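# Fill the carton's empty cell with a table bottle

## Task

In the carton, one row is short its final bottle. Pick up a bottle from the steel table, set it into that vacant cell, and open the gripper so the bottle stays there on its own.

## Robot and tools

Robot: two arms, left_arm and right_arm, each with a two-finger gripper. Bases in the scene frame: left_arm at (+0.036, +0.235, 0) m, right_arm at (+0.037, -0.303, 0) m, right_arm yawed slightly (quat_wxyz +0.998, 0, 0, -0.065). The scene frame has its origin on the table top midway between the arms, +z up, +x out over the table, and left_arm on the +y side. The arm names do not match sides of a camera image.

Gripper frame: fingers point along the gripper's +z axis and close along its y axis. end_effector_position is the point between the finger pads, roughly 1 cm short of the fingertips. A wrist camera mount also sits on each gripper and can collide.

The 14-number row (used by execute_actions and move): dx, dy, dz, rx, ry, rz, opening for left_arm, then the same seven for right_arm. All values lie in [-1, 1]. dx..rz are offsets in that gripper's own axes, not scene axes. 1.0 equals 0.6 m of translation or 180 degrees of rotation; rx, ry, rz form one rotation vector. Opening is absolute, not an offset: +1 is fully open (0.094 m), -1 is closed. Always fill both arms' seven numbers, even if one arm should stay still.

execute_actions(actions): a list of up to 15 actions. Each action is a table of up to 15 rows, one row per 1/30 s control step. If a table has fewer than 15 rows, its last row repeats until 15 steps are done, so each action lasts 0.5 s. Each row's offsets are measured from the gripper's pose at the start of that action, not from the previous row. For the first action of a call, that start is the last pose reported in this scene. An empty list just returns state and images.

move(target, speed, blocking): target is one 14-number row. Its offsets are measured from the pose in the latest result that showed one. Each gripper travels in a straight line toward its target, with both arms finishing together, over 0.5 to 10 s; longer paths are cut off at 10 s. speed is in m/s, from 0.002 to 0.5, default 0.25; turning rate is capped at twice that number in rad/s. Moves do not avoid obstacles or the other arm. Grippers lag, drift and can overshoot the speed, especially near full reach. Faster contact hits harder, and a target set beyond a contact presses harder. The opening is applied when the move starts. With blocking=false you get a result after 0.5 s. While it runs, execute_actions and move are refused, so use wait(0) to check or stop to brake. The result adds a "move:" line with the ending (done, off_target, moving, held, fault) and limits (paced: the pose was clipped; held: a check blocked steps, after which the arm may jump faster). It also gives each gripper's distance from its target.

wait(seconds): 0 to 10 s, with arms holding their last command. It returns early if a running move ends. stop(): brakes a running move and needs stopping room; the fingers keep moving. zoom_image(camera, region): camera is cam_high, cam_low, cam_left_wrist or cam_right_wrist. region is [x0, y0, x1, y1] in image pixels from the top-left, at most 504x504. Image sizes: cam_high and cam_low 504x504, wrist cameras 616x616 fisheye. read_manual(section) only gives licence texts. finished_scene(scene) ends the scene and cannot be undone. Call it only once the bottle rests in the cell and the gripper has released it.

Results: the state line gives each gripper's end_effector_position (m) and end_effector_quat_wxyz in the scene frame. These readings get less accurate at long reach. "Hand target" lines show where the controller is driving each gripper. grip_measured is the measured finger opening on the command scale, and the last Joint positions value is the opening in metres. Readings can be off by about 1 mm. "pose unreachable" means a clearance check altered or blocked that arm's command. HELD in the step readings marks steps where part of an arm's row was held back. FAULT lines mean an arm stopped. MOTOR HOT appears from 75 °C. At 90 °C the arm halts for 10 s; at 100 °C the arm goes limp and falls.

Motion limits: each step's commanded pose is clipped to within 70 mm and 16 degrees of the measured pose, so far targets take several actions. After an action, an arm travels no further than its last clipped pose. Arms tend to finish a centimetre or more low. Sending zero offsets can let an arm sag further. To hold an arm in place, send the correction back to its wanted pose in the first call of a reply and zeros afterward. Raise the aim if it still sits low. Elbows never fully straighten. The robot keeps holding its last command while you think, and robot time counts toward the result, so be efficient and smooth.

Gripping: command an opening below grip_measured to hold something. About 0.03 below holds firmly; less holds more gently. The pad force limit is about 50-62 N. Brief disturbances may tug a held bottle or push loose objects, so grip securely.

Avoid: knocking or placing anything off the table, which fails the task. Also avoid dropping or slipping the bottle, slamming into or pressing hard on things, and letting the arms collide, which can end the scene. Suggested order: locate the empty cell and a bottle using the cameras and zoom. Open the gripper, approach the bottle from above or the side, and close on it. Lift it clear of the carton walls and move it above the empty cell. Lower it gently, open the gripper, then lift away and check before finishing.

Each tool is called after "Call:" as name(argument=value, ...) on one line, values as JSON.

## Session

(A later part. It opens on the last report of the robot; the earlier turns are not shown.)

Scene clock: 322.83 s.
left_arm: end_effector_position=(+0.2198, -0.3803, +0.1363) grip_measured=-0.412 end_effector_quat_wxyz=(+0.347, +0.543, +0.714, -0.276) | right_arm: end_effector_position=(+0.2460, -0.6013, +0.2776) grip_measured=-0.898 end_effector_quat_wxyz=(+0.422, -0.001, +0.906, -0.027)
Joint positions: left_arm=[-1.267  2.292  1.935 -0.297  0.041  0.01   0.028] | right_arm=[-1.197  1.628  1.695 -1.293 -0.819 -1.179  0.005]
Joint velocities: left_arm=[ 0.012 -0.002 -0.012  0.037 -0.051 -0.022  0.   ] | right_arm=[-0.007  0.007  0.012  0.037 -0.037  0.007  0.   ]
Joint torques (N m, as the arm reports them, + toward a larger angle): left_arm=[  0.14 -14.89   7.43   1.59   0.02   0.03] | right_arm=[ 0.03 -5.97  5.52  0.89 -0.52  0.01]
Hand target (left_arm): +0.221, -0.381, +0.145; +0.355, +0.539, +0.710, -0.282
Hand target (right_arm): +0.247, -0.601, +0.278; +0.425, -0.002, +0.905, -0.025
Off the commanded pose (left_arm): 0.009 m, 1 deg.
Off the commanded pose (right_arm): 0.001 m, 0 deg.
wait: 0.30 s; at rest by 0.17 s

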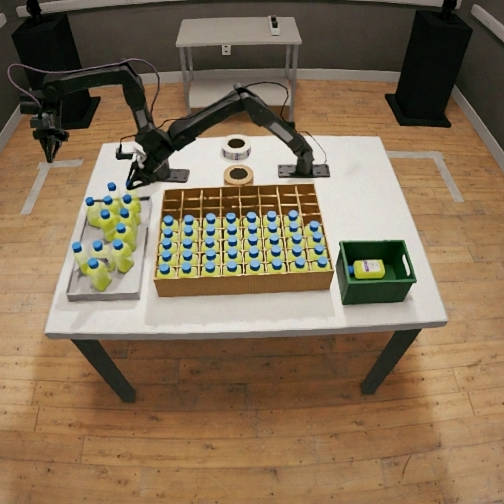

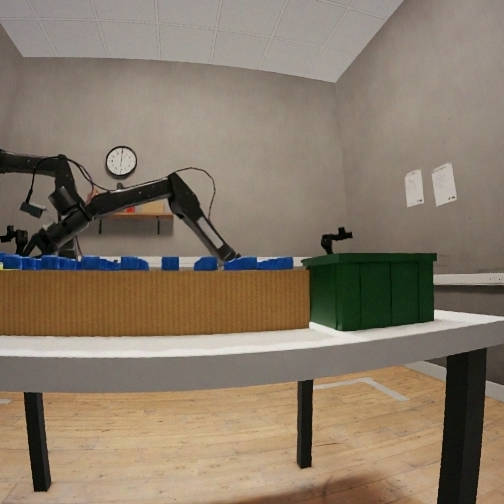

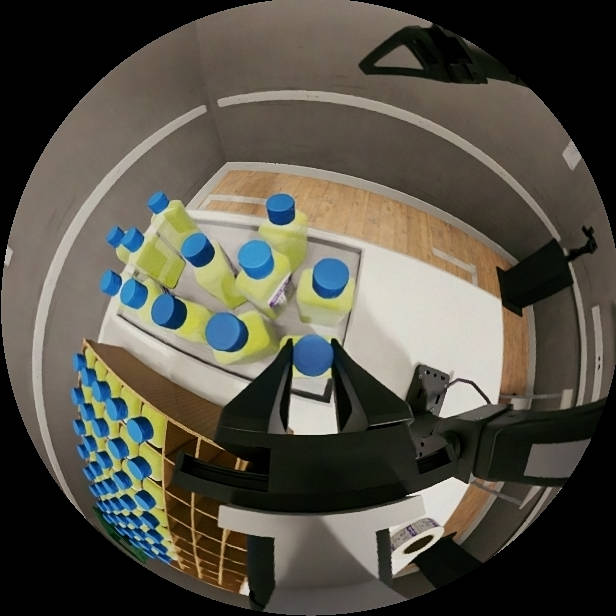

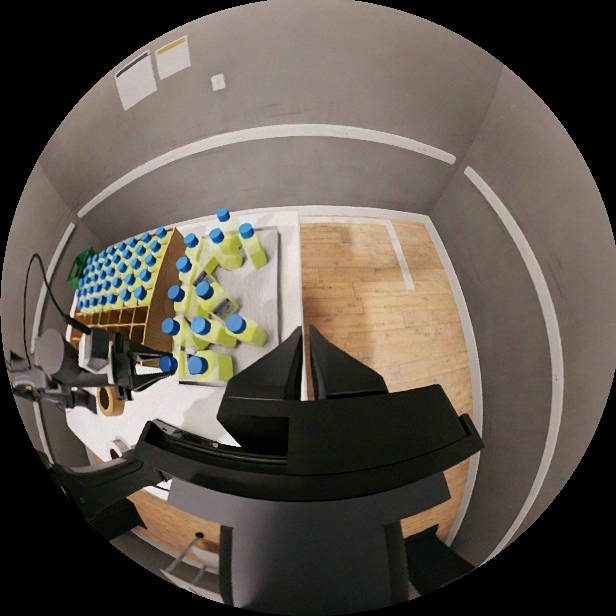

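Call:
execute_actions(actions=[[[-0.0128,0.0013,-0.0075,0,-0.008,0,-0.43,0,0,0,0,0,0,-0.9],[-0.0128,0.0013,-0.0075,0,-0.008,0,-0.44,0,0,0,0,0,0,-0.9],[-0.0128,0.0013,-0.0075,0,-0.008,0,-0.45,0,0,0,0,0,0,-0.9],[-0.0128,0.0013,-0.0075,0,-0.008,0,-0.46,0,0,0,0,0,0,-0.9],[-0.0128,0.0013,-0.0075,0,-0.008,0,-0.47,0,0,0,0,0,0,-0.9],[-0.0128,0.0013,-0.0075,0,-0.008,0,-0.48,0,0,0,0,0,0,-0.9],[-0.0128,0.0013,-0.0075,0,-0.008,0,-0.48,0,0,0,0,0,0,-0.9],[-0.016,0.0013,-0.010,0,-0.009,0,-0.48,0,0,0,0,0,0,-0.9],[-0.020,0.0013,-0.014,0,-0.010,0,-0.48,0,0,0,0,0,0,-0.9],[-0.024,0.0015,-0.018,0,-0.011,0,-0.48,0,0,0,0,0,0,-0.9],[-0.028,0.002,-0.022,0,-0.012,0,-0.48,0,0,0,0,0,0,-0.9],[-0.032,0.002,-0.026,0,-0.013,0,-0.48,0,0,0,0,0,0,-0.9],[-0.036,0.002,-0.030,0,-0.014,0,-0.48,0,0,0,0,0,0,-0.9],[-0.040,0.002,-0.034,0,-0.015,0,-0.48,0,0,0,0,0,0,-0.9],[-0.044,0.002,-0.038,0,-0.016,0,-0.48,0,0,0,0,0,0,-0.9]]])

Call:
wait(seconds=0.3)

Scene clock: 346.07 s.
left_arm: end_effector_position=(+0.2197, -0.3800, +0.1359) grip_measured=-0.441 end_effector_quat_wxyz=(+0.346, +0.543, +0.714, -0.275) | right_arm: end_effector_position=(+0.2453, -0.6018, +0.2768) grip_measured=-0.898 end_effector_quat_wxyz=(+0.419, -0.001, +0.908, -0.028)
Joint positions: left_arm=[-1.267  2.292  1.935 -0.299  0.041  0.01   0.026] | right_arm=[-1.197  1.628  1.695 -1.293 -0.813 -1.179  0.005]
Joint velocities: left_arm=[-0.022 -0.002  0.017 -0.037 -0.051  0.022 -0.   ] | right_arm=[ 0.002  0.007  0.002  0.037  0.022  0.022 -0.   ]
Joint torques (N m, as the arm reports them, + toward a larger angle): left_arm=[  0.24 -17.84   9.11   1.27   0.03   0.03] | right_arm=[ 0.04 -5.98  5.52  0.89 -0.52  0.01]
Hand target (left_arm): +0.221, -0.378, +0.170; +0.364, +0.536, +0.705, -0.289
Hand target (right_arm): +0.246, -0.601, +0.278; +0.422, -0.001, +0.906, -0.027
Off the commanded pose (left_arm): 0.035 m, 3 deg.
Off the commanded pose (right_arm): 0.001 m, 0 deg.
Step readings (end_effector_position):
0: left_arm (+0.2198, -0.3803, +0.1363) | right_arm (+0.2460, -0.6013, +0.2776)
1: left_arm (+0.2198, -0.3803, +0.1363) | right_arm (+0.2459, -0.6013, +0.2775)
2: left_arm (+0.2198, -0.3803, +0.1363) | right_arm (+0.2458, -0.6014, +0.2774)
4: left_arm (+0.2198, -0.3803, +0.1363) | right_arm (+0.2456, -0.6016, +0.2771)
8: left_arm (+0.2198, -0.3803, +0.1363) | right_arm (+0.2454, -0.6017, +0.2769)
15: end_effector_position above

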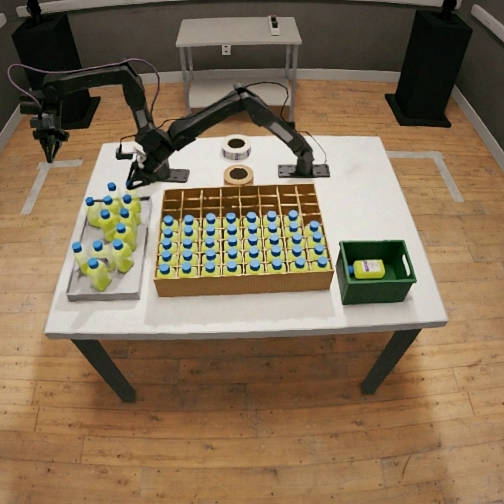

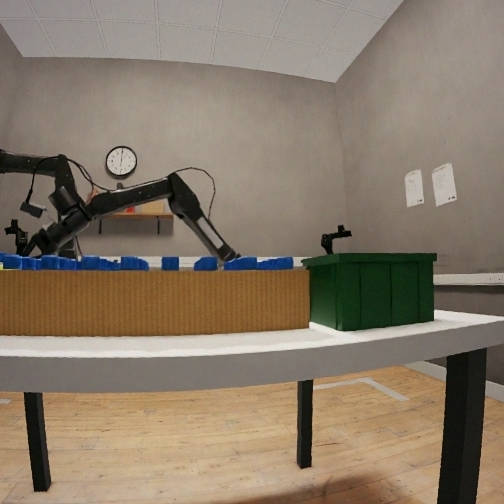

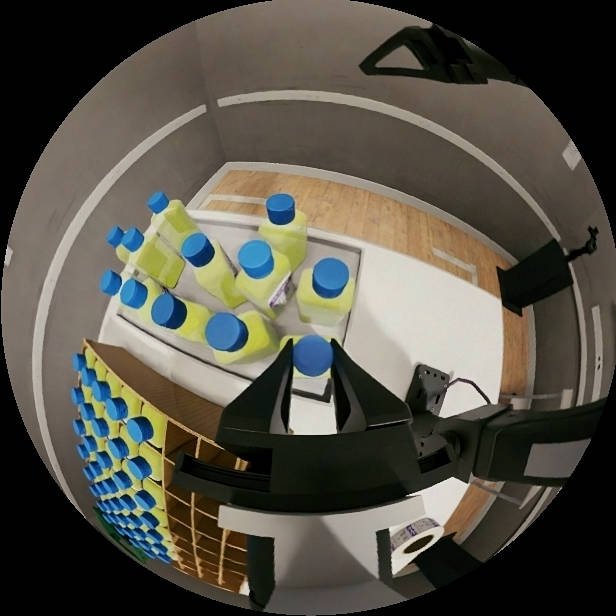

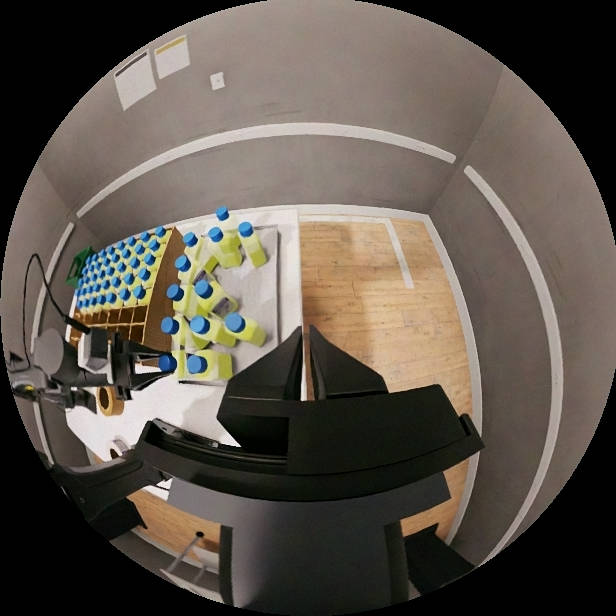

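Scene clock: 346.37 s.
left_arm: end_effector_position=(+0.2192, -0.3782, +0.1362) grip_measured=-0.441 end_effector_quat_wxyz=(+0.343, +0.544, +0.716, -0.273) | right_arm: end_effector_position=(+0.2452, -0.6018, +0.2768) grip_measured=-0.898 end_effector_quat_wxyz=(+0.419, -0.001, +0.908, -0.028)
Joint positions: left_arm=[-1.267  2.288  1.935 -0.311  0.041  0.01   0.026] | right_arm=[-1.197  1.628  1.695 -1.293 -0.812 -1.179  0.005]
Joint velocities: left_arm=[-0.002 -0.002 -0.007  0.022 -0.022 -0.007 -0.   ] | right_arm=[ 0.002  0.012 -0.012 -0.066  0.051  0.007  0.   ]
Joint torques (N m, as the arm reports them, + toward a larger angle): left_arm=[  0.24 -17.42   9.04   1.41   0.03   0.03] | right_arm=[ 0.03 -5.97  5.53  0.89 -0.52  0.02]
Hand target (left_arm): +0.221, -0.378, +0.170; +0.365, +0.536, +0.705, -0.289
Hand target (right_arm): +0.246, -0.601, +0.278; +0.422, -0.001, +0.906, -0.027
Off the commanded pose (left_arm): 0.035 m, 3 deg.
Off the commanded pose (right_arm): 0.001 m, 0 deg.
wait: 0.30 s; at rest by 0.23 s

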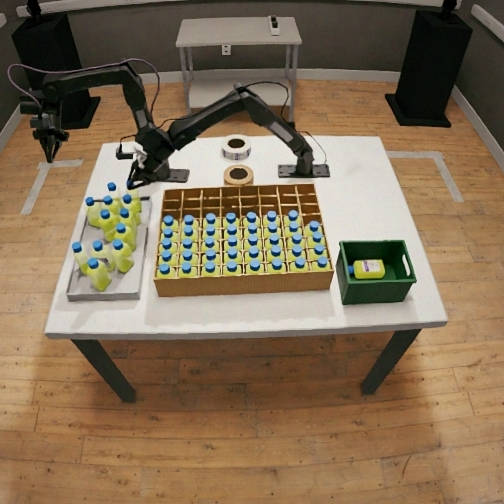

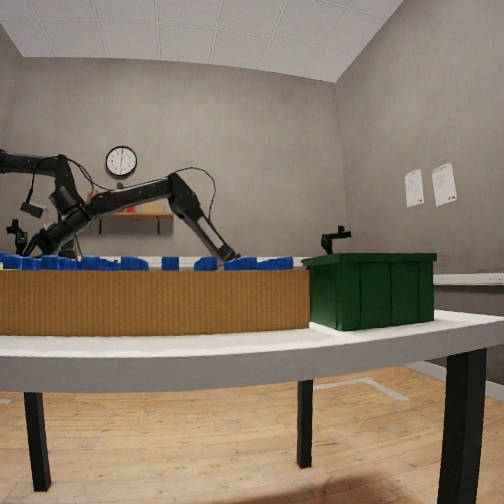

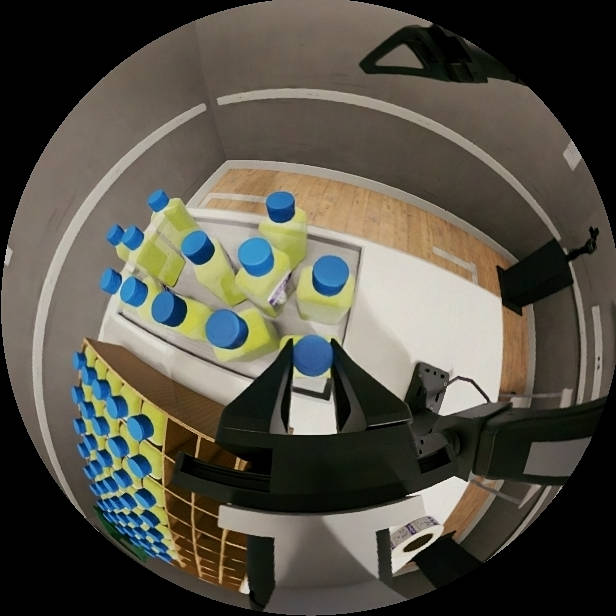

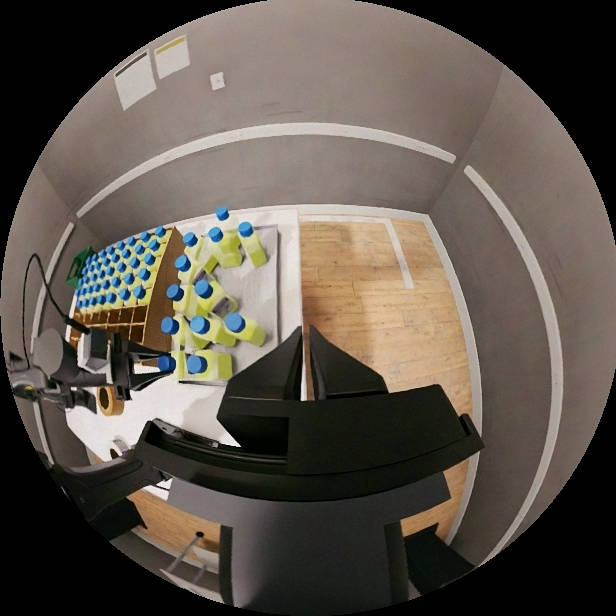

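Call:
execute_actions(actions=[[[-0.048,0.002,-0.039,0,-0.020,0,-0.48,0,0,0,0,0,0,-0.9],[-0.050,0.003,-0.042,0,-0.021,0,-0.48,0,0,0,0,0,0,-0.9],[-0.052,0.003,-0.046,0,-0.022,0,-0.48,0,0,0,0,0,0,-0.9],[-0.054,0.003,-0.050,0,-0.023,0,-0.48,0,0,0,0,0,0,-0.9],[-0.057,0.004,-0.054,0,-0.024,0,-0.48,0,0,0,0,0,0,-0.9],[-0.060,0.004,-0.059,0,-0.025,0,-0.48,0,0,0,0,0,0,-0.9],[-0.063,0.005,-0.064,0,-0.025,0,-0.48,0,0,0,0,0,0,-0.9],[-0.066,0.005,-0.069,0,-0.025,0,-0.48,0,0,0,0,0,0,-0.9],[-0.069,0.006,-0.074,0,-0.025,0,-0.48,0,0,0,0,0,0,-0.9],[-0.072,0.006,-0.079,0,-0.025,0,-0.48,0,0,0,0,0,0,-0.9],[-0.075,0.007,-0.084,0,-0.025,0,-0.48,0,0,0,0,0,0,-0.9],[-0.078,0.007,-0.089,0,-0.025,0,-0.48,0,0,0,0,0,0,-0.9],[-0.081,0.008,-0.094,0,-0.025,0,-0.48,0,0,0,0,0,0,-0.9],[-0.084,0.008,-0.099,0,-0.025,0,-0.48,0,0,0,0,0,0,-0.9],[-0.087,0.009,-0.104,0,-0.025,0,-0.48,0,0,0,0,0,0,-0.9]],[[-0.058,0.004,-0.056,0,-0.021,0,-0.48,0,0,0,0,0,0,-0.9],[-0.061,0.004,-0.061,0,-0.021,0,-0.48,0,0,0,0,0,0,-0.9],[-0.064,0.005,-0.066,0,-0.021,0,-0.48,0,0,0,0,0,0,-0.9],[-0.067,0.005,-0.071,0,-0.021,0,-0.48,0,0,0,0,0,0,-0.9],[-0.070,0.006,-0.076,0,-0.021,0,-0.48,0,0,0,0,0,0,-0.9],[-0.073,0.006,-0.081,0,-0.021,0,-0.48,0,0,0,0,0,0,-0.9],[-0.076,0.007,-0.086,0,-0.021,0,-0.48,0,0,0,0,0,0,-0.9],[-0.079,0.007,-0.091,0,-0.021,0,-0.48,0,0,0,0,0,0,-0.9],[-0.082,0.008,-0.096,0,-0.021,0,-0.48,0,0,0,0,0,0,-0.9],[-0.085,0.008,-0.101,0,-0.021,0,-0.48,0,0,0,0,0,0,-0.9],[-0.088,0.009,-0.106,0,-0.021,0,-0.48,0,0,0,0,0,0,-0.9],[-0.091,0.009,-0.111,0,-0.021,0,-0.48,0,0,0,0,0,0,-0.9],[-0.094,0.010,-0.116,0,-0.021,0,-0.48,0,0,0,0,0,0,-0.9],[-0.097,0.010,-0.121,0,-0.021,0,-0.48,0,0,0,0,0,0,-0.9],[-0.100,0.011,-0.126,0,-0.021,0,-0.48,0,0,0,0,0,0,-0.9]]])

Call:
wait(seconds=0.4)

Scene clock: 382.73 s.
left_arm: end_effector_position=(+0.2074, -0.3401, +0.1904) grip_measured=-0.441 end_effector_quat_wxyz=(+0.318, +0.552, +0.727, -0.255) | right_arm: end_effector_position=(+0.2438, -0.6027, +0.2752) grip_measured=-0.898 end_effector_quat_wxyz=(+0.413, +0.001, +0.910, -0.030)
Joint positions: left_arm=[-1.267  2.144  1.966 -0.553  0.042  0.011  0.026] | right_arm=[-1.197  1.628  1.695 -1.293 -0.799 -1.179  0.005]
Joint velocities: left_arm=[ 0.002 -0.134  0.266 -0.374  0.051 -0.022 -0.   ] | right_arm=[ 0.002 -0.002  0.002  0.007 -0.007 -0.066 -0.001]
Joint torques (N m, as the arm reports them, + toward a larger angle): left_arm=[  1.19 -17.29  12.23   1.71   0.09   0.05] | right_arm=[ 0.04 -5.99  5.53  0.89 -0.5   0.02]
Hand target (left_arm): +0.214, -0.337, +0.254; +0.362, +0.537, +0.706, -0.286
Hand target (right_arm): +0.245, -0.602, +0.276; +0.416, +0.000, +0.909, -0.029
Off the commanded pose (left_arm): 0.066 m, 7 deg.
Off the commanded pose (right_arm): 0.001 m, 0 deg.
Step readings (end_effector_position; steps 1 to 15: 1st action; 16 to 30: 2nd action):
0: left_arm (+0.2192, -0.3782, +0.1362) | right_arm (+0.2452, -0.6018, +0.2768)
1: left_arm (+0.2192, -0.3782, +0.1362) | right_arm (+0.2452, -0.6018, +0.2767)
2: left_arm (+0.2191, -0.3782, +0.1368) | right_arm (+0.2450, -0.6019, +0.2765)
4: left_arm (+0.2187, -0.3766, +0.1372) | right_arm (+0.2448, -0.6021, +0.2763)
8: left_arm (+0.2168, -0.3707, +0.1403) | right_arm (+0.2446, -0.6022, +0.2761)
15: left_arm (+0.2141, -0.3618, +0.1615) | right_arm (+0.2445, -0.6022, +0.2760)
16: left_arm (+0.2136, -0.3602, +0.1642) | right_arm (+0.2444, -0.6023, +0.2758)
17: left_arm (+0.2130, -0.3585, +0.1664) | right_arm (+0.2443, -0.6024, +0.2757)
19: left_arm (+0.2119, -0.3548, +0.1690) | right_arm (+0.2441, -0.6025, +0.2755)
23: left_arm (+0.2097, -0.3477, +0.1714) | right_arm (+0.2439, -0.6027, +0.2753)
30: end_effector_position above

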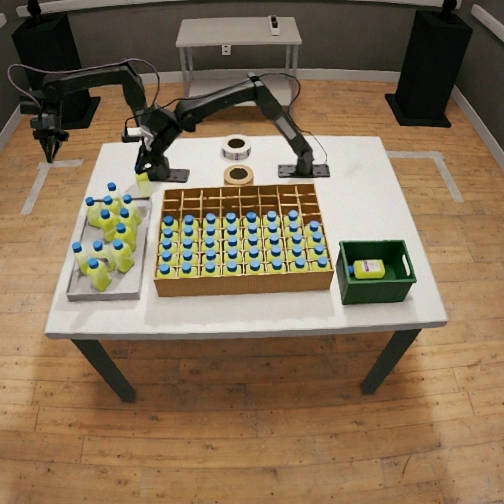

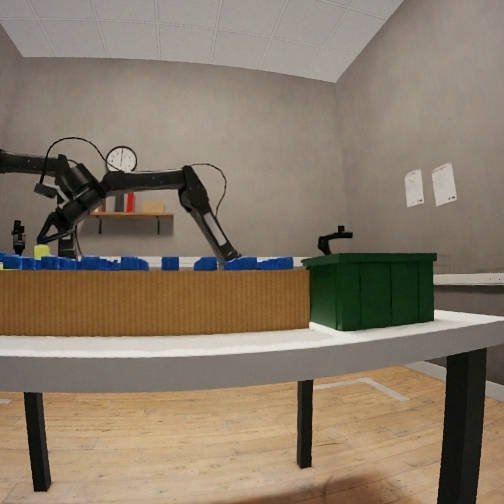

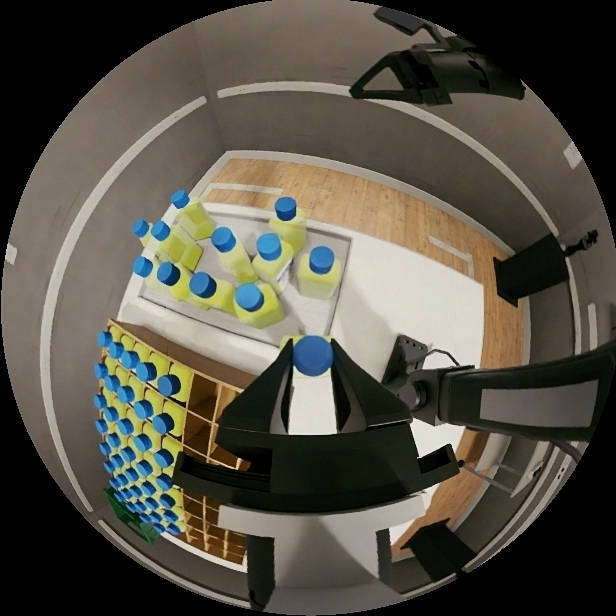

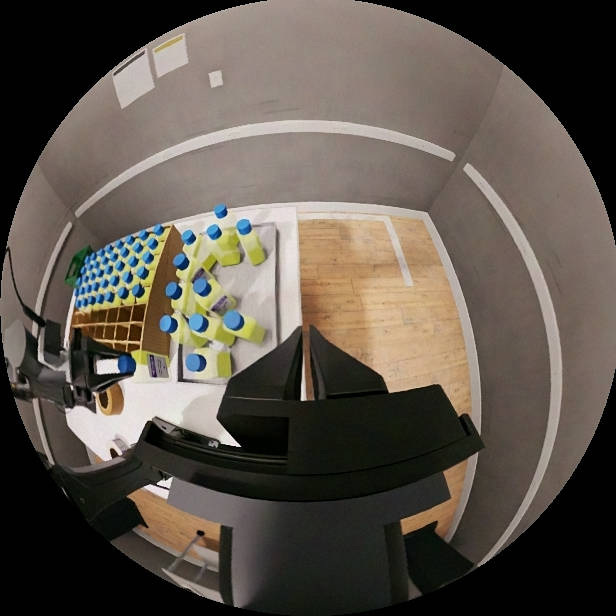

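Scene clock: 383.13 s.
left_arm: end_effector_position=(+0.2092, -0.3350, +0.2084) grip_measured=-0.441 end_effector_quat_wxyz=(+0.324, +0.550, +0.726, -0.258) | right_arm: end_effector_position=(+0.2438, -0.6027, +0.2751) grip_measured=-0.898 end_effector_quat_wxyz=(+0.413, +0.001, +0.910, -0.030)
Joint positions: left_arm=[-1.261  2.12   1.991 -0.589  0.043  0.013  0.026] | right_arm=[-1.197  1.628  1.695 -1.293 -0.799 -1.179  0.005]
Joint velocities: left_arm=[-0.017  0.002  0.017  0.022 -0.11  -0.11  -0.   ] | right_arm=[-0.007 -0.002  0.007  0.037  0.007 -0.022 -0.001]
Joint torques (N m, as the arm reports them, + toward a larger angle): left_arm=[  0.81 -15.81  11.36   1.71   0.09   0.08] | right_arm=[ 0.03 -5.96  5.53  0.89 -0.52  0.02]
Hand target (left_arm): +0.214, -0.337, +0.254; +0.362, +0.537, +0.706, -0.286
Hand target (right_arm): +0.245, -0.602, +0.276; +0.416, +0.000, +0.909, -0.029
Off the commanded pose (left_arm): 0.048 m, 6 deg.
Off the commanded pose (right_arm): 0.001 m, 0 deg.
wait: 0.40 s; no rest

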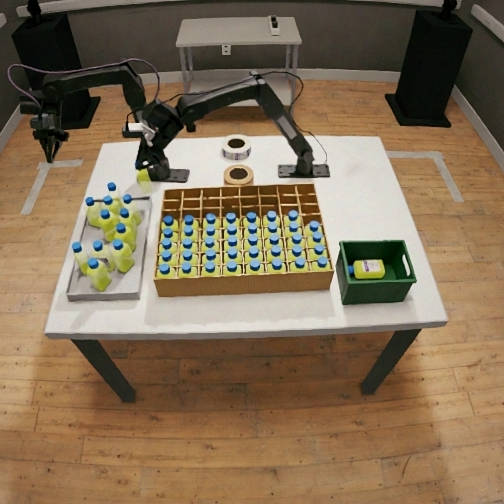

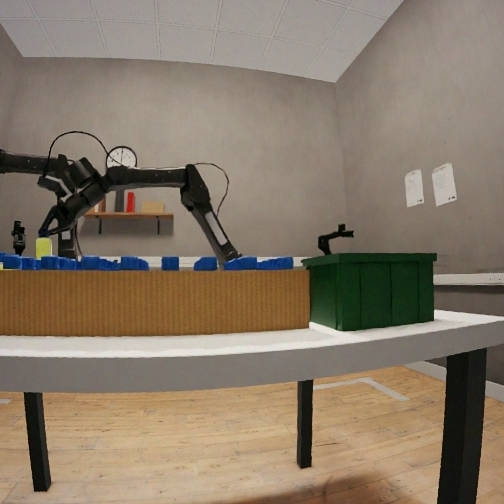

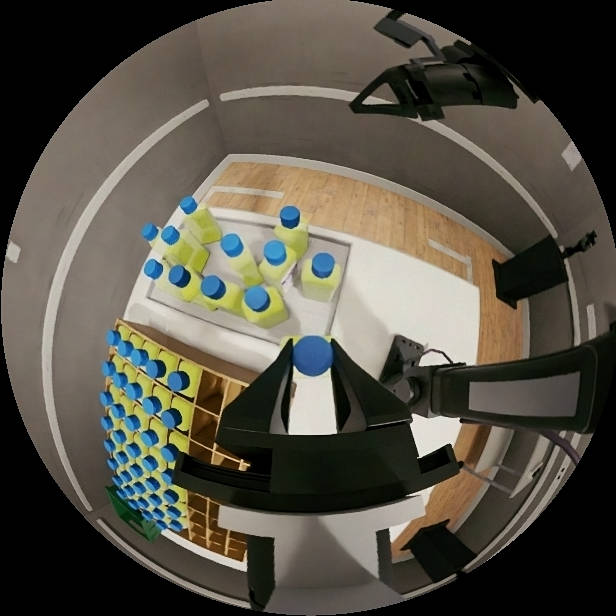

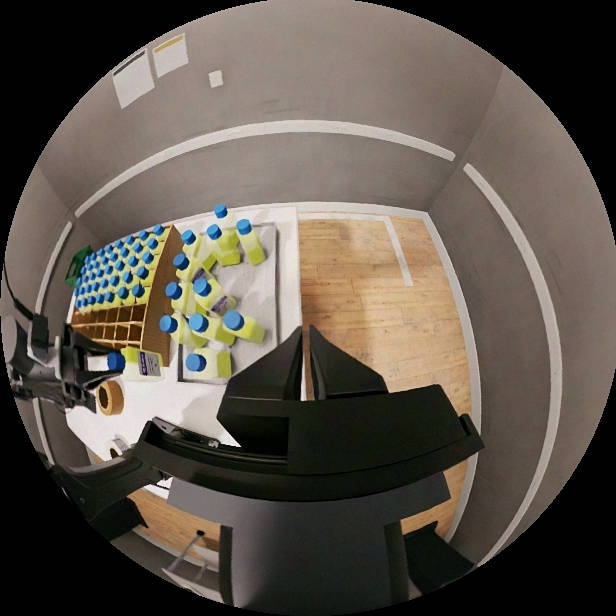

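Call:
execute_actions(actions=[[[-0.064,0.006,-0.051,0,-0.033,0,-0.48,0,0,0,0,0,0,-0.9],[-0.0675,0.007,-0.056,0,-0.034,0,-0.48,0,0,0,0,0,0,-0.9],[-0.071,0.007,-0.061,0,-0.036,0,-0.48,0,0,0,0,0,0,-0.9],[-0.0745,0.008,-0.065,0,-0.037,0,-0.48,0,0,0,0,0,0,-0.9],[-0.078,0.008,-0.070,0,-0.038,0,-0.48,0,0,0,0,0,0,-0.9],[-0.0815,0.009,-0.075,0,-0.039,0,-0.48,0,0,0,0,0,0,-0.9],[-0.085,0.010,-0.079,0,-0.041,0,-0.48,0,0,0,0,0,0,-0.9],[-0.0885,0.010,-0.084,0,-0.042,0,-0.48,0,0,0,0,0,0,-0.9],[-0.092,0.011,-0.089,0,-0.043,0,-0.48,0,0,0,0,0,0,-0.9],[-0.0955,0.011,-0.093,0,-0.044,0,-0.48,0,0,0,0,0,0,-0.9],[-0.099,0.012,-0.098,0,-0.046,0,-0.48,0,0,0,0,0,0,-0.9],[-0.1025,0.012,-0.103,0,-0.047,0,-0.48,0,0,0,0,0,0,-0.9],[-0.106,0.013,-0.107,0,-0.048,0,-0.48,0,0,0,0,0,0,-0.9],[-0.1095,0.013,-0.112,0,-0.049,0,-0.48,0,0,0,0,0,0,-0.9],[-0.113,0.014,-0.117,0,-0.050,0,-0.48,0,0,0,0,0,0,-0.9]]])

Call:
wait(seconds=0.6)

Scene clock: 400.43 s.
left_arm: end_effector_position=(+0.2087, -0.3250, +0.2421) grip_measured=-0.441 end_effector_quat_wxyz=(+0.334, +0.546, +0.721, -0.265) | right_arm: end_effector_position=(+0.2431, -0.6032, +0.2744) grip_measured=-0.898 end_effector_quat_wxyz=(+0.411, +0.001, +0.911, -0.031)
Joint positions: left_arm=[-1.255  2.074  2.035 -0.652  0.047  0.015  0.026] | right_arm=[-1.197  1.628  1.695 -1.293 -0.792 -1.179  0.005]
Joint velocities: left_arm=[ 0.037 -0.076  0.32  -0.198 -0.007 -0.051 -0.   ] | right_arm=[-0.012 -0.007  0.017 -0.037 -0.022 -0.037 -0.001]
Joint torques (N m, as the arm reports them, + toward a larger angle): left_arm=[  0.88 -16.05  11.64   1.76   0.06   0.14] | right_arm=[ 0.04 -5.99  5.53  0.89 -0.5   0.02]
Hand target (left_arm): +0.214, -0.321, +0.304; +0.381, +0.529, +0.697, -0.299
Hand target (right_arm): +0.244, -0.603, +0.275; +0.413, +0.001, +0.910, -0.030
Off the commanded pose (left_arm): 0.064 m, 7 deg.
Off the commanded pose (right_arm): 0.001 m, 0 deg.
Step readings (end_effector_position):
0: left_arm (+0.2090, -0.3343, +0.2075) | right_arm (+0.2438, -0.6027, +0.2751)
1: left_arm (+0.2090, -0.3342, +0.2074) | right_arm (+0.2437, -0.6028, +0.2751)
2: left_arm (+0.2089, -0.3340, +0.2071) | right_arm (+0.2436, -0.6029, +0.2749)
4: left_arm (+0.2085, -0.3329, +0.2071) | right_arm (+0.2434, -0.6030, +0.2747)
8: left_arm (+0.2073, -0.3290, +0.2125) | right_arm (+0.2432, -0.6032, +0.2745)
15: end_effector_position above

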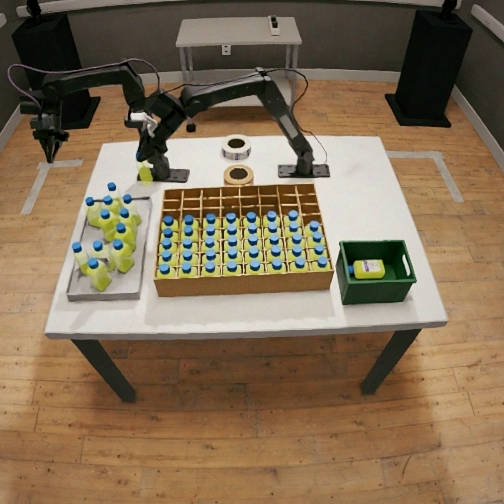

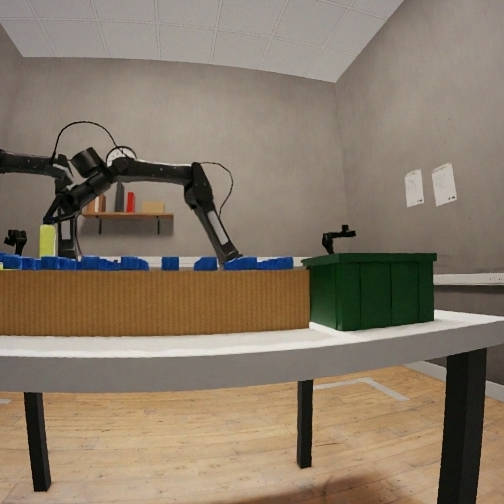

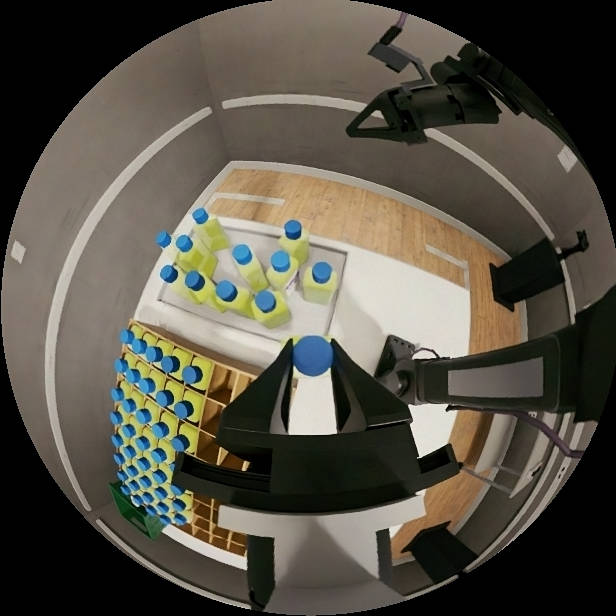

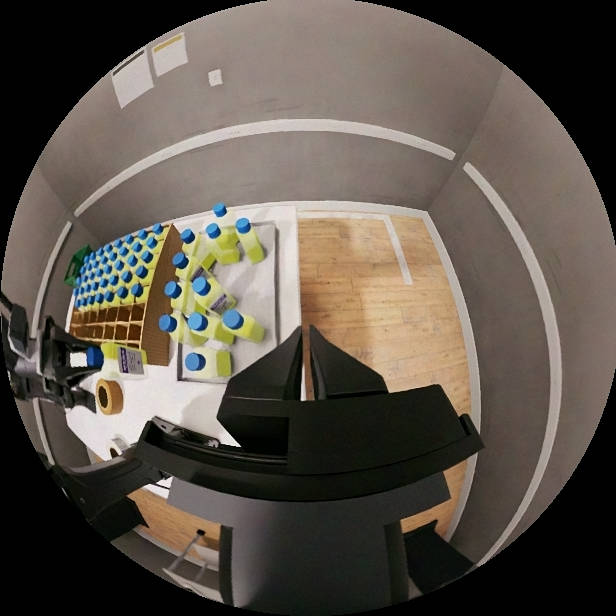

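Scene clock: 401.03 s.
left_arm: end_effector_position=(+0.2106, -0.3213, +0.2585) grip_measured=-0.441 end_effector_quat_wxyz=(+0.342, +0.542, +0.719, -0.270) | right_arm: end_effector_position=(+0.2430, -0.6032, +0.2743) grip_measured=-0.898 end_effector_quat_wxyz=(+0.410, +0.001, +0.911, -0.031)
Joint positions: left_arm=[-1.25   2.057  2.06  -0.673  0.049  0.016  0.026] | right_arm=[-1.197  1.628  1.695 -1.293 -0.792 -1.179  0.005]
Joint velocities: left_arm=[-0.017 -0.012 -0.017 -0.022  0.022 -0.066 -0.001] | right_arm=[-0.007  0.017 -0.007  0.037 -0.051  0.037 -0.   ]
Joint torques (N m, as the arm reports them, + toward a larger angle): left_arm=[  0.73 -14.84  11.27   1.71   0.12   0.09] | right_arm=[ 0.03 -5.97  5.53  0.89 -0.51  0.02]
Hand target (left_arm): +0.214, -0.321, +0.305; +0.381, +0.529, +0.697, -0.299
Hand target (right_arm): +0.244, -0.603, +0.275; +0.413, +0.001, +0.910, -0.030
Off the commanded pose (left_arm): 0.047 m, 6 deg.
Off the commanded pose (right_arm): 0.001 m, 0 deg.
wait: 0.60 s; at rest by 0.50 s

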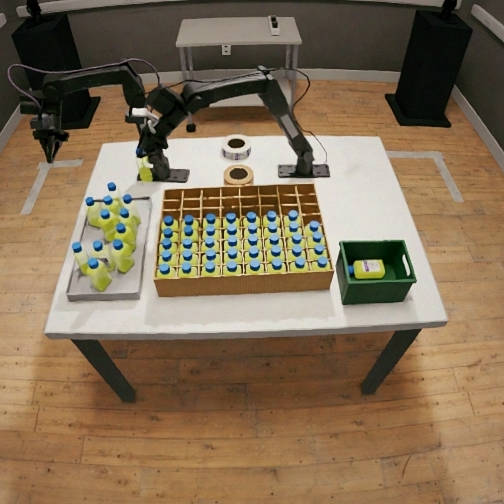

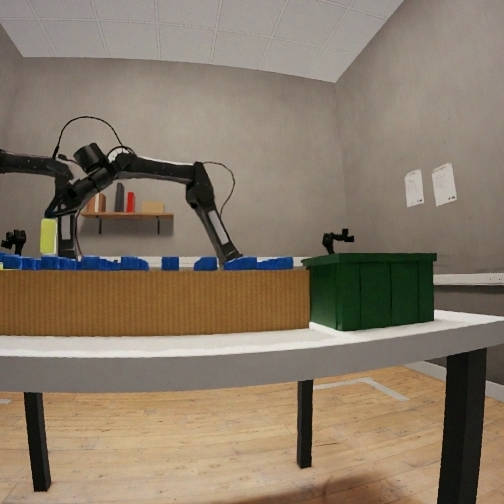

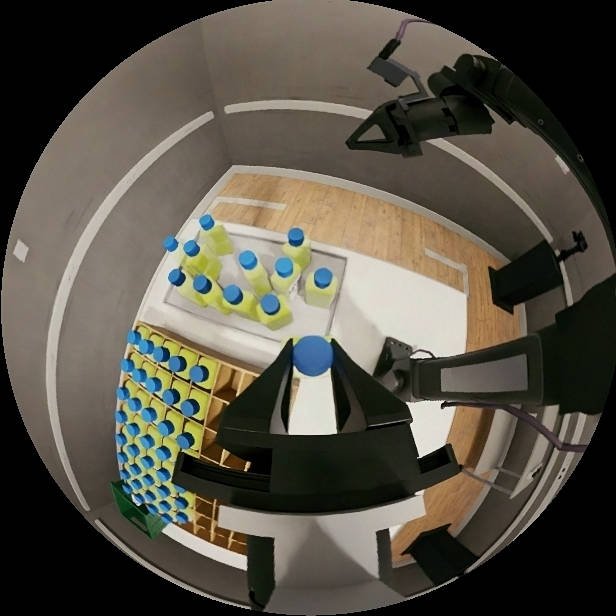

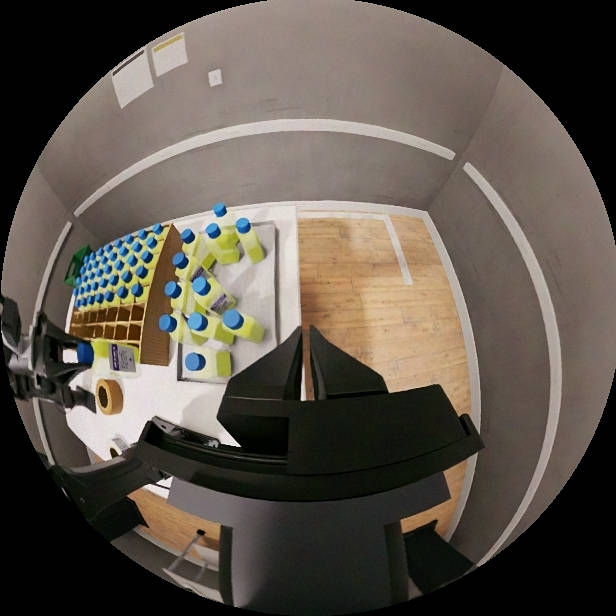

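Call:
execute_actions(actions=[[[-0.060,0.006,-0.050,-0.001,-0.033,-0.001,-0.48,0,0,0,0,0,0,-0.9],[-0.057,0.008,-0.054,-0.002,-0.032,-0.002,-0.48,0,0,0,0,0,0,-0.9],[-0.054,0.011,-0.059,-0.003,-0.032,-0.003,-0.48,0,0,0,0,0,0,-0.9],[-0.050,0.014,-0.064,-0.004,-0.031,-0.004,-0.48,0,0,0,0,0,0,-0.9],[-0.046,0.017,-0.070,-0.006,-0.031,-0.005,-0.48,0,0,0,0,0,0,-0.9],[-0.042,0.021,-0.076,-0.007,-0.030,-0.006,-0.48,0,0,0,0,0,0,-0.9],[-0.038,0.024,-0.082,-0.008,-0.030,-0.007,-0.48,0,0,0,0,0,0,-0.9],[-0.034,0.027,-0.088,-0.009,-0.029,-0.008,-0.48,0,0,0,0,0,0,-0.9],[-0.030,0.031,-0.094,-0.011,-0.028,-0.009,-0.48,0,0,0,0,0,0,-0.9],[-0.026,0.034,-0.100,-0.012,-0.028,-0.010,-0.48,0,0,0,0,0,0,-0.9],[-0.022,0.038,-0.106,-0.013,-0.027,-0.011,-0.48,0,0,0,0,0,0,-0.9],[-0.018,0.041,-0.111,-0.014,-0.027,-0.012,-0.48,0,0,0,0,0,0,-0.9],[-0.015,0.044,-0.116,-0.015,-0.026,-0.013,-0.48,0,0,0,0,0,0,-0.9],[-0.012,0.046,-0.120,-0.016,-0.026,-0.013,-0.48,0,0,0,0,0,0,-0.9],[-0.010,0.048,-0.123,-0.017,-0.025,-0.014,-0.48,0,0,0,0,0,0,-0.9]]])

Call:
wait(seconds=0.6)

Scene clock: 428.83 s.
left_arm: end_effector_position=(+0.2169, -0.2707, +0.2753) grip_measured=-0.441 end_effector_quat_wxyz=(+0.343, +0.526, +0.733, -0.262) | right_arm: end_effector_position=(+0.2423, -0.6037, +0.2735) grip_measured=-0.898 end_effector_quat_wxyz=(+0.408, +0.002, +0.913, -0.032)
Joint positions: left_arm=[-1.209  1.874  1.877 -0.682  0.049  0.01   0.026] | right_arm=[-1.197  1.628  1.695 -1.293 -0.786 -1.179  0.005]
Joint velocities: left_arm=[ 0.125 -0.388 -0.3   -0.051 -0.007 -0.051 -0.001] | right_arm=[-0.007 -0.012 -0.007 -0.022 -0.11  -0.007 -0.   ]
Joint torques (N m, as the arm reports them, + toward a larger angle): left_arm=[  0.52 -13.32   8.23   1.8   -0.1   -0.02] | right_arm=[ 0.03 -5.99  5.53  0.9  -0.53  0.02]
Hand target (left_arm): +0.223, -0.261, +0.308; +0.378, +0.507, +0.723, -0.279
Hand target (right_arm): +0.243, -0.603, +0.274; +0.410, +0.001, +0.911, -0.031
Off the commanded pose (left_arm): 0.035 m, 5 deg.
Off the commanded pose (right_arm): 0.001 m, 0 deg.
Step readings (end_effector_position):
0: left_arm (+0.2106, -0.3212, +0.2583) | right_arm (+0.2430, -0.6032, +0.2743)
1: left_arm (+0.2106, -0.3210, +0.2582) | right_arm (+0.2429, -0.6033, +0.2742)
2: left_arm (+0.2105, -0.3209, +0.2580) | right_arm (+0.2428, -0.6034, +0.2741)
4: left_arm (+0.2100, -0.3193, +0.2585) | right_arm (+0.2426, -0.6035, +0.2739)
8: left_arm (+0.2091, -0.3048, +0.2607) | right_arm (+0.2424, -0.6036, +0.2737)
15: end_effector_position above

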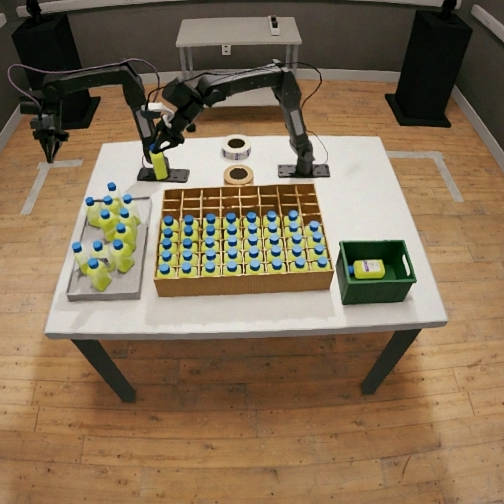

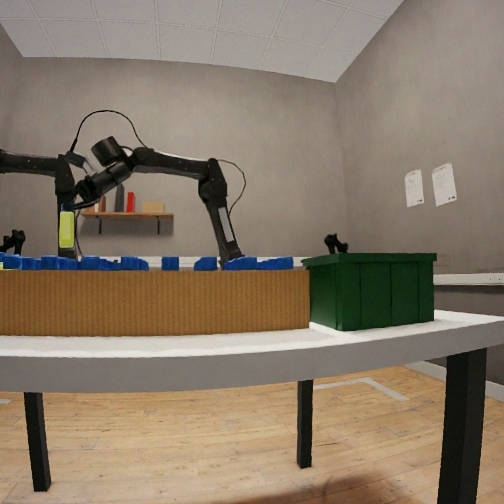

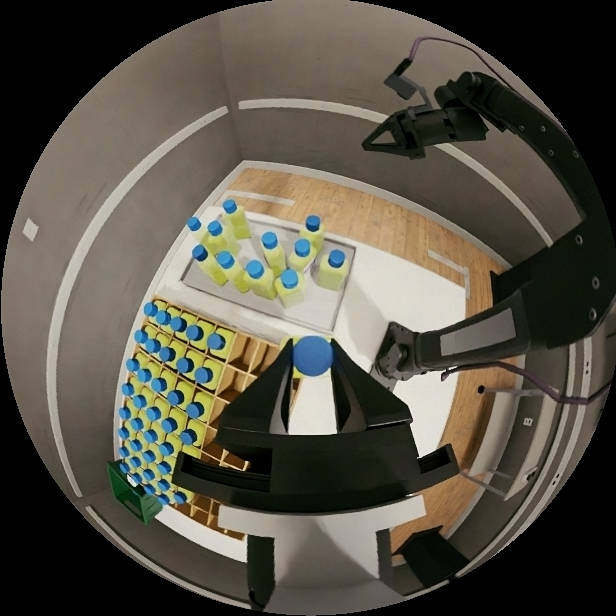

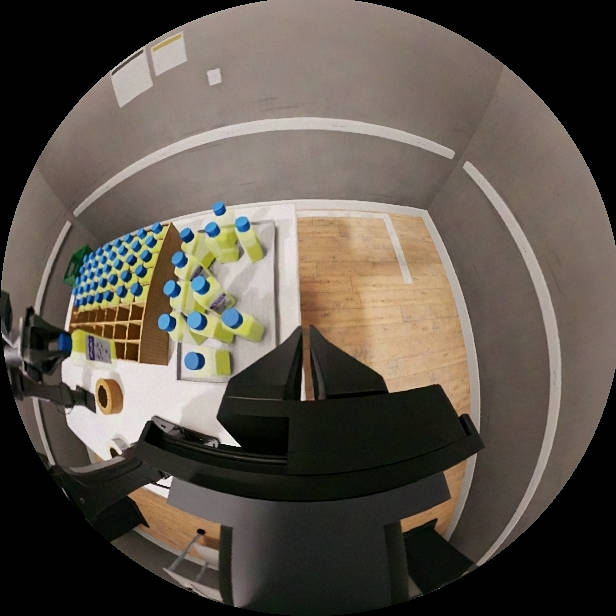

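Scene clock: 429.43 s.
left_arm: end_effector_position=(+0.2193, -0.2636, +0.2798) grip_measured=-0.441 end_effector_quat_wxyz=(+0.346, +0.521, +0.735, -0.262) | right_arm: end_effector_position=(+0.2423, -0.6037, +0.2735) grip_measured=-0.898 end_effector_quat_wxyz=(+0.408, +0.002, +0.913, -0.032)
Joint positions: left_arm=[-1.201  1.849  1.859 -0.684  0.047  0.007  0.026] | right_arm=[-1.197  1.628  1.695 -1.293 -0.786 -1.179  0.005]
Joint velocities: left_arm=[ 0.012 -0.012 -0.012  0.037 -0.051  0.007  0.   ] | right_arm=[-0.002  0.017  0.002 -0.081 -0.007 -0.051 -0.001]
Joint torques (N m, as the arm reports them, + toward a larger angle): left_arm=[  0.23 -12.95   8.19   1.8   -0.03  -0.03] | right_arm=[ 0.03 -5.98  5.53  0.89 -0.51  0.02]
Hand target (left_arm): +0.223, -0.261, +0.308; +0.378, +0.507, +0.723, -0.279
Hand target (right_arm): +0.243, -0.603, +0.274; +0.410, +0.001, +0.911, -0.031
Off the commanded pose (left_arm): 0.029 m, 5 deg.
Off the commanded pose (right_arm): 0.001 m, 0 deg.
wait: 0.60 s; at rest by 0.47 s

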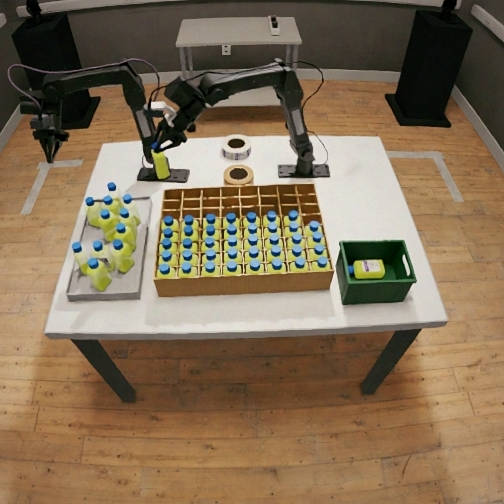

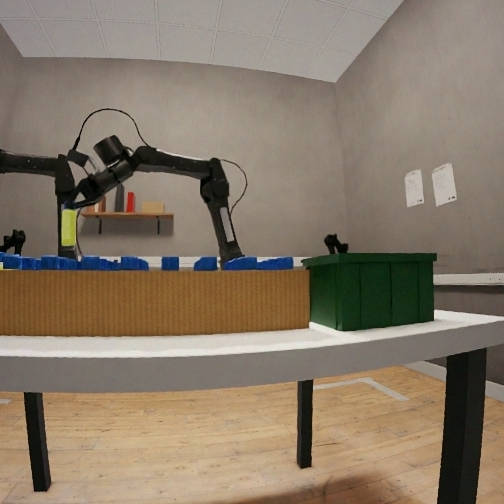

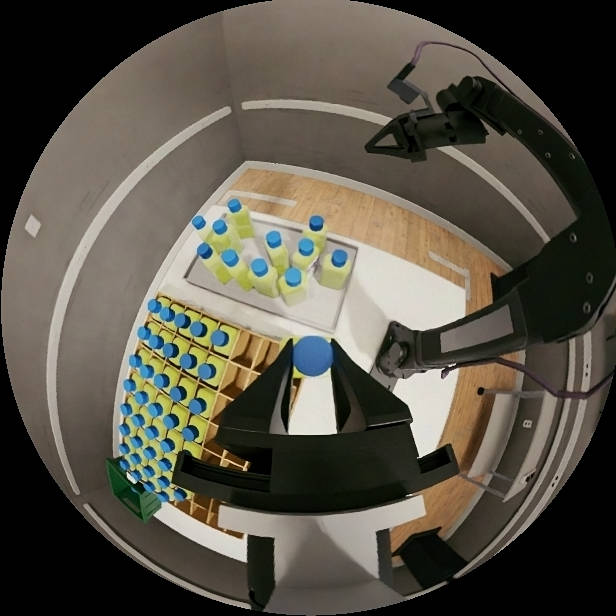

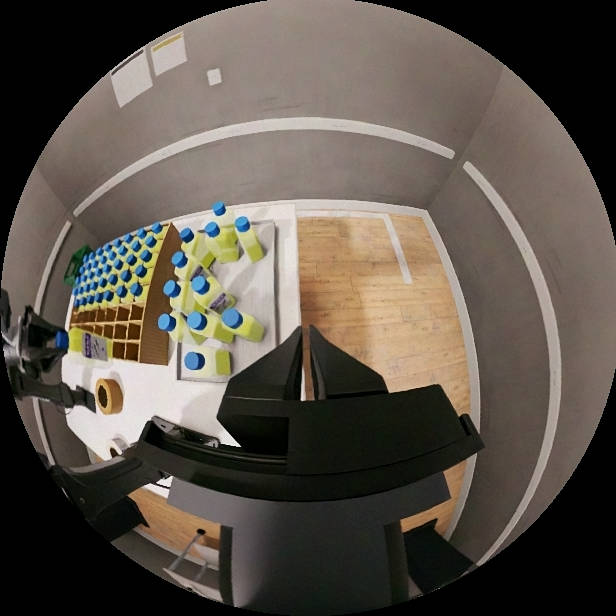

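Call:
move(target=[0.3885,0.4908,-0.560,-0.326,-0.0286,-0.2395,-0.48,0,0,0,0,0,0,-0.9], speed=0.22)

Scene clock: 463.00 s.
left_arm: end_effector_position=(+0.3591, +0.2173, +0.2834) grip_measured=-0.441 end_effector_quat_wxyz=(+0.436, -0.015, +0.900, -0.001) | right_arm: end_effector_position=(+0.2415, -0.6042, +0.2727) grip_measured=-0.898 end_effector_quat_wxyz=(+0.405, +0.003, +0.914, -0.034)
Joint positions: left_arm=[-0.108  1.07   1.184 -0.787 -0.099 -0.097  0.026] | right_arm=[-1.197  1.628  1.695 -1.293 -0.779 -1.179  0.005]
Joint velocities: left_arm=[ 0.017 -0.007 -0.007  0.037  0.007 -0.007  0.   ] | right_arm=[ 0.002 -0.007  0.002  0.022 -0.051  0.022 -0.   ]
Joint torques (N m, as the arm reports them, + toward a larger angle): left_arm=[ 0.79 -3.87  9.07  1.89  0.03  0.11] | right_arm=[ 0.02 -5.98  5.53  0.89 -0.5   0.02]
Hand target (left_arm): +0.365, +0.218, +0.304; +0.471, -0.017, +0.882, -0.005
Hand target (right_arm): +0.242, -0.604, +0.274; +0.408, +0.002, +0.913, -0.032
Off the commanded pose (left_arm): 0.019 m, 4 deg.
Off the commanded pose (right_arm): 0.001 m, 0 deg.
move: off_target (left_arm)

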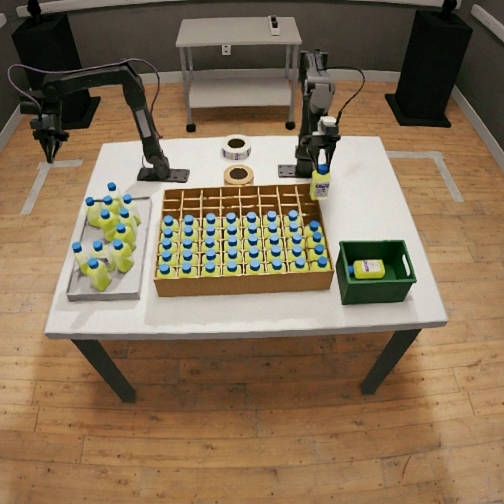

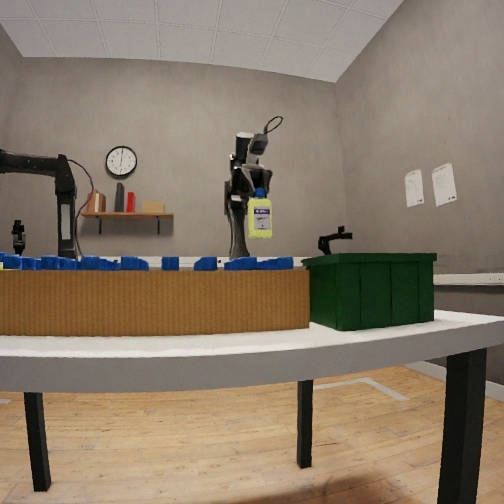

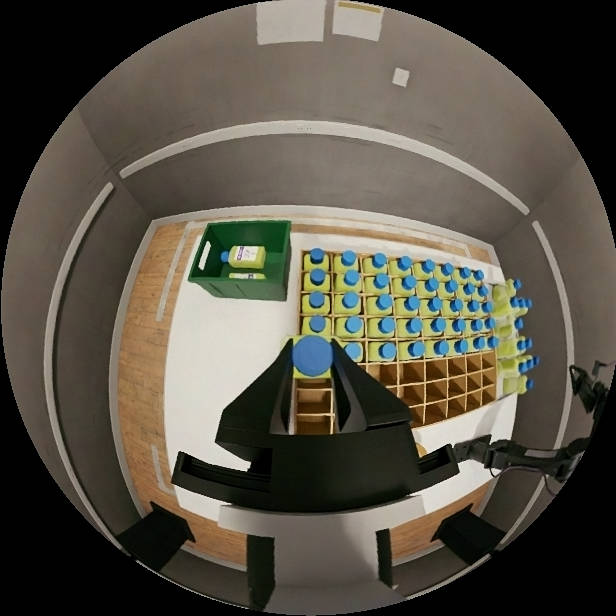

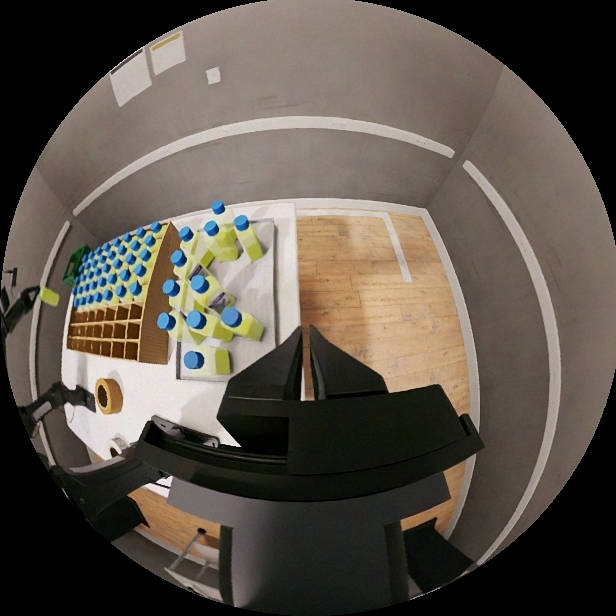

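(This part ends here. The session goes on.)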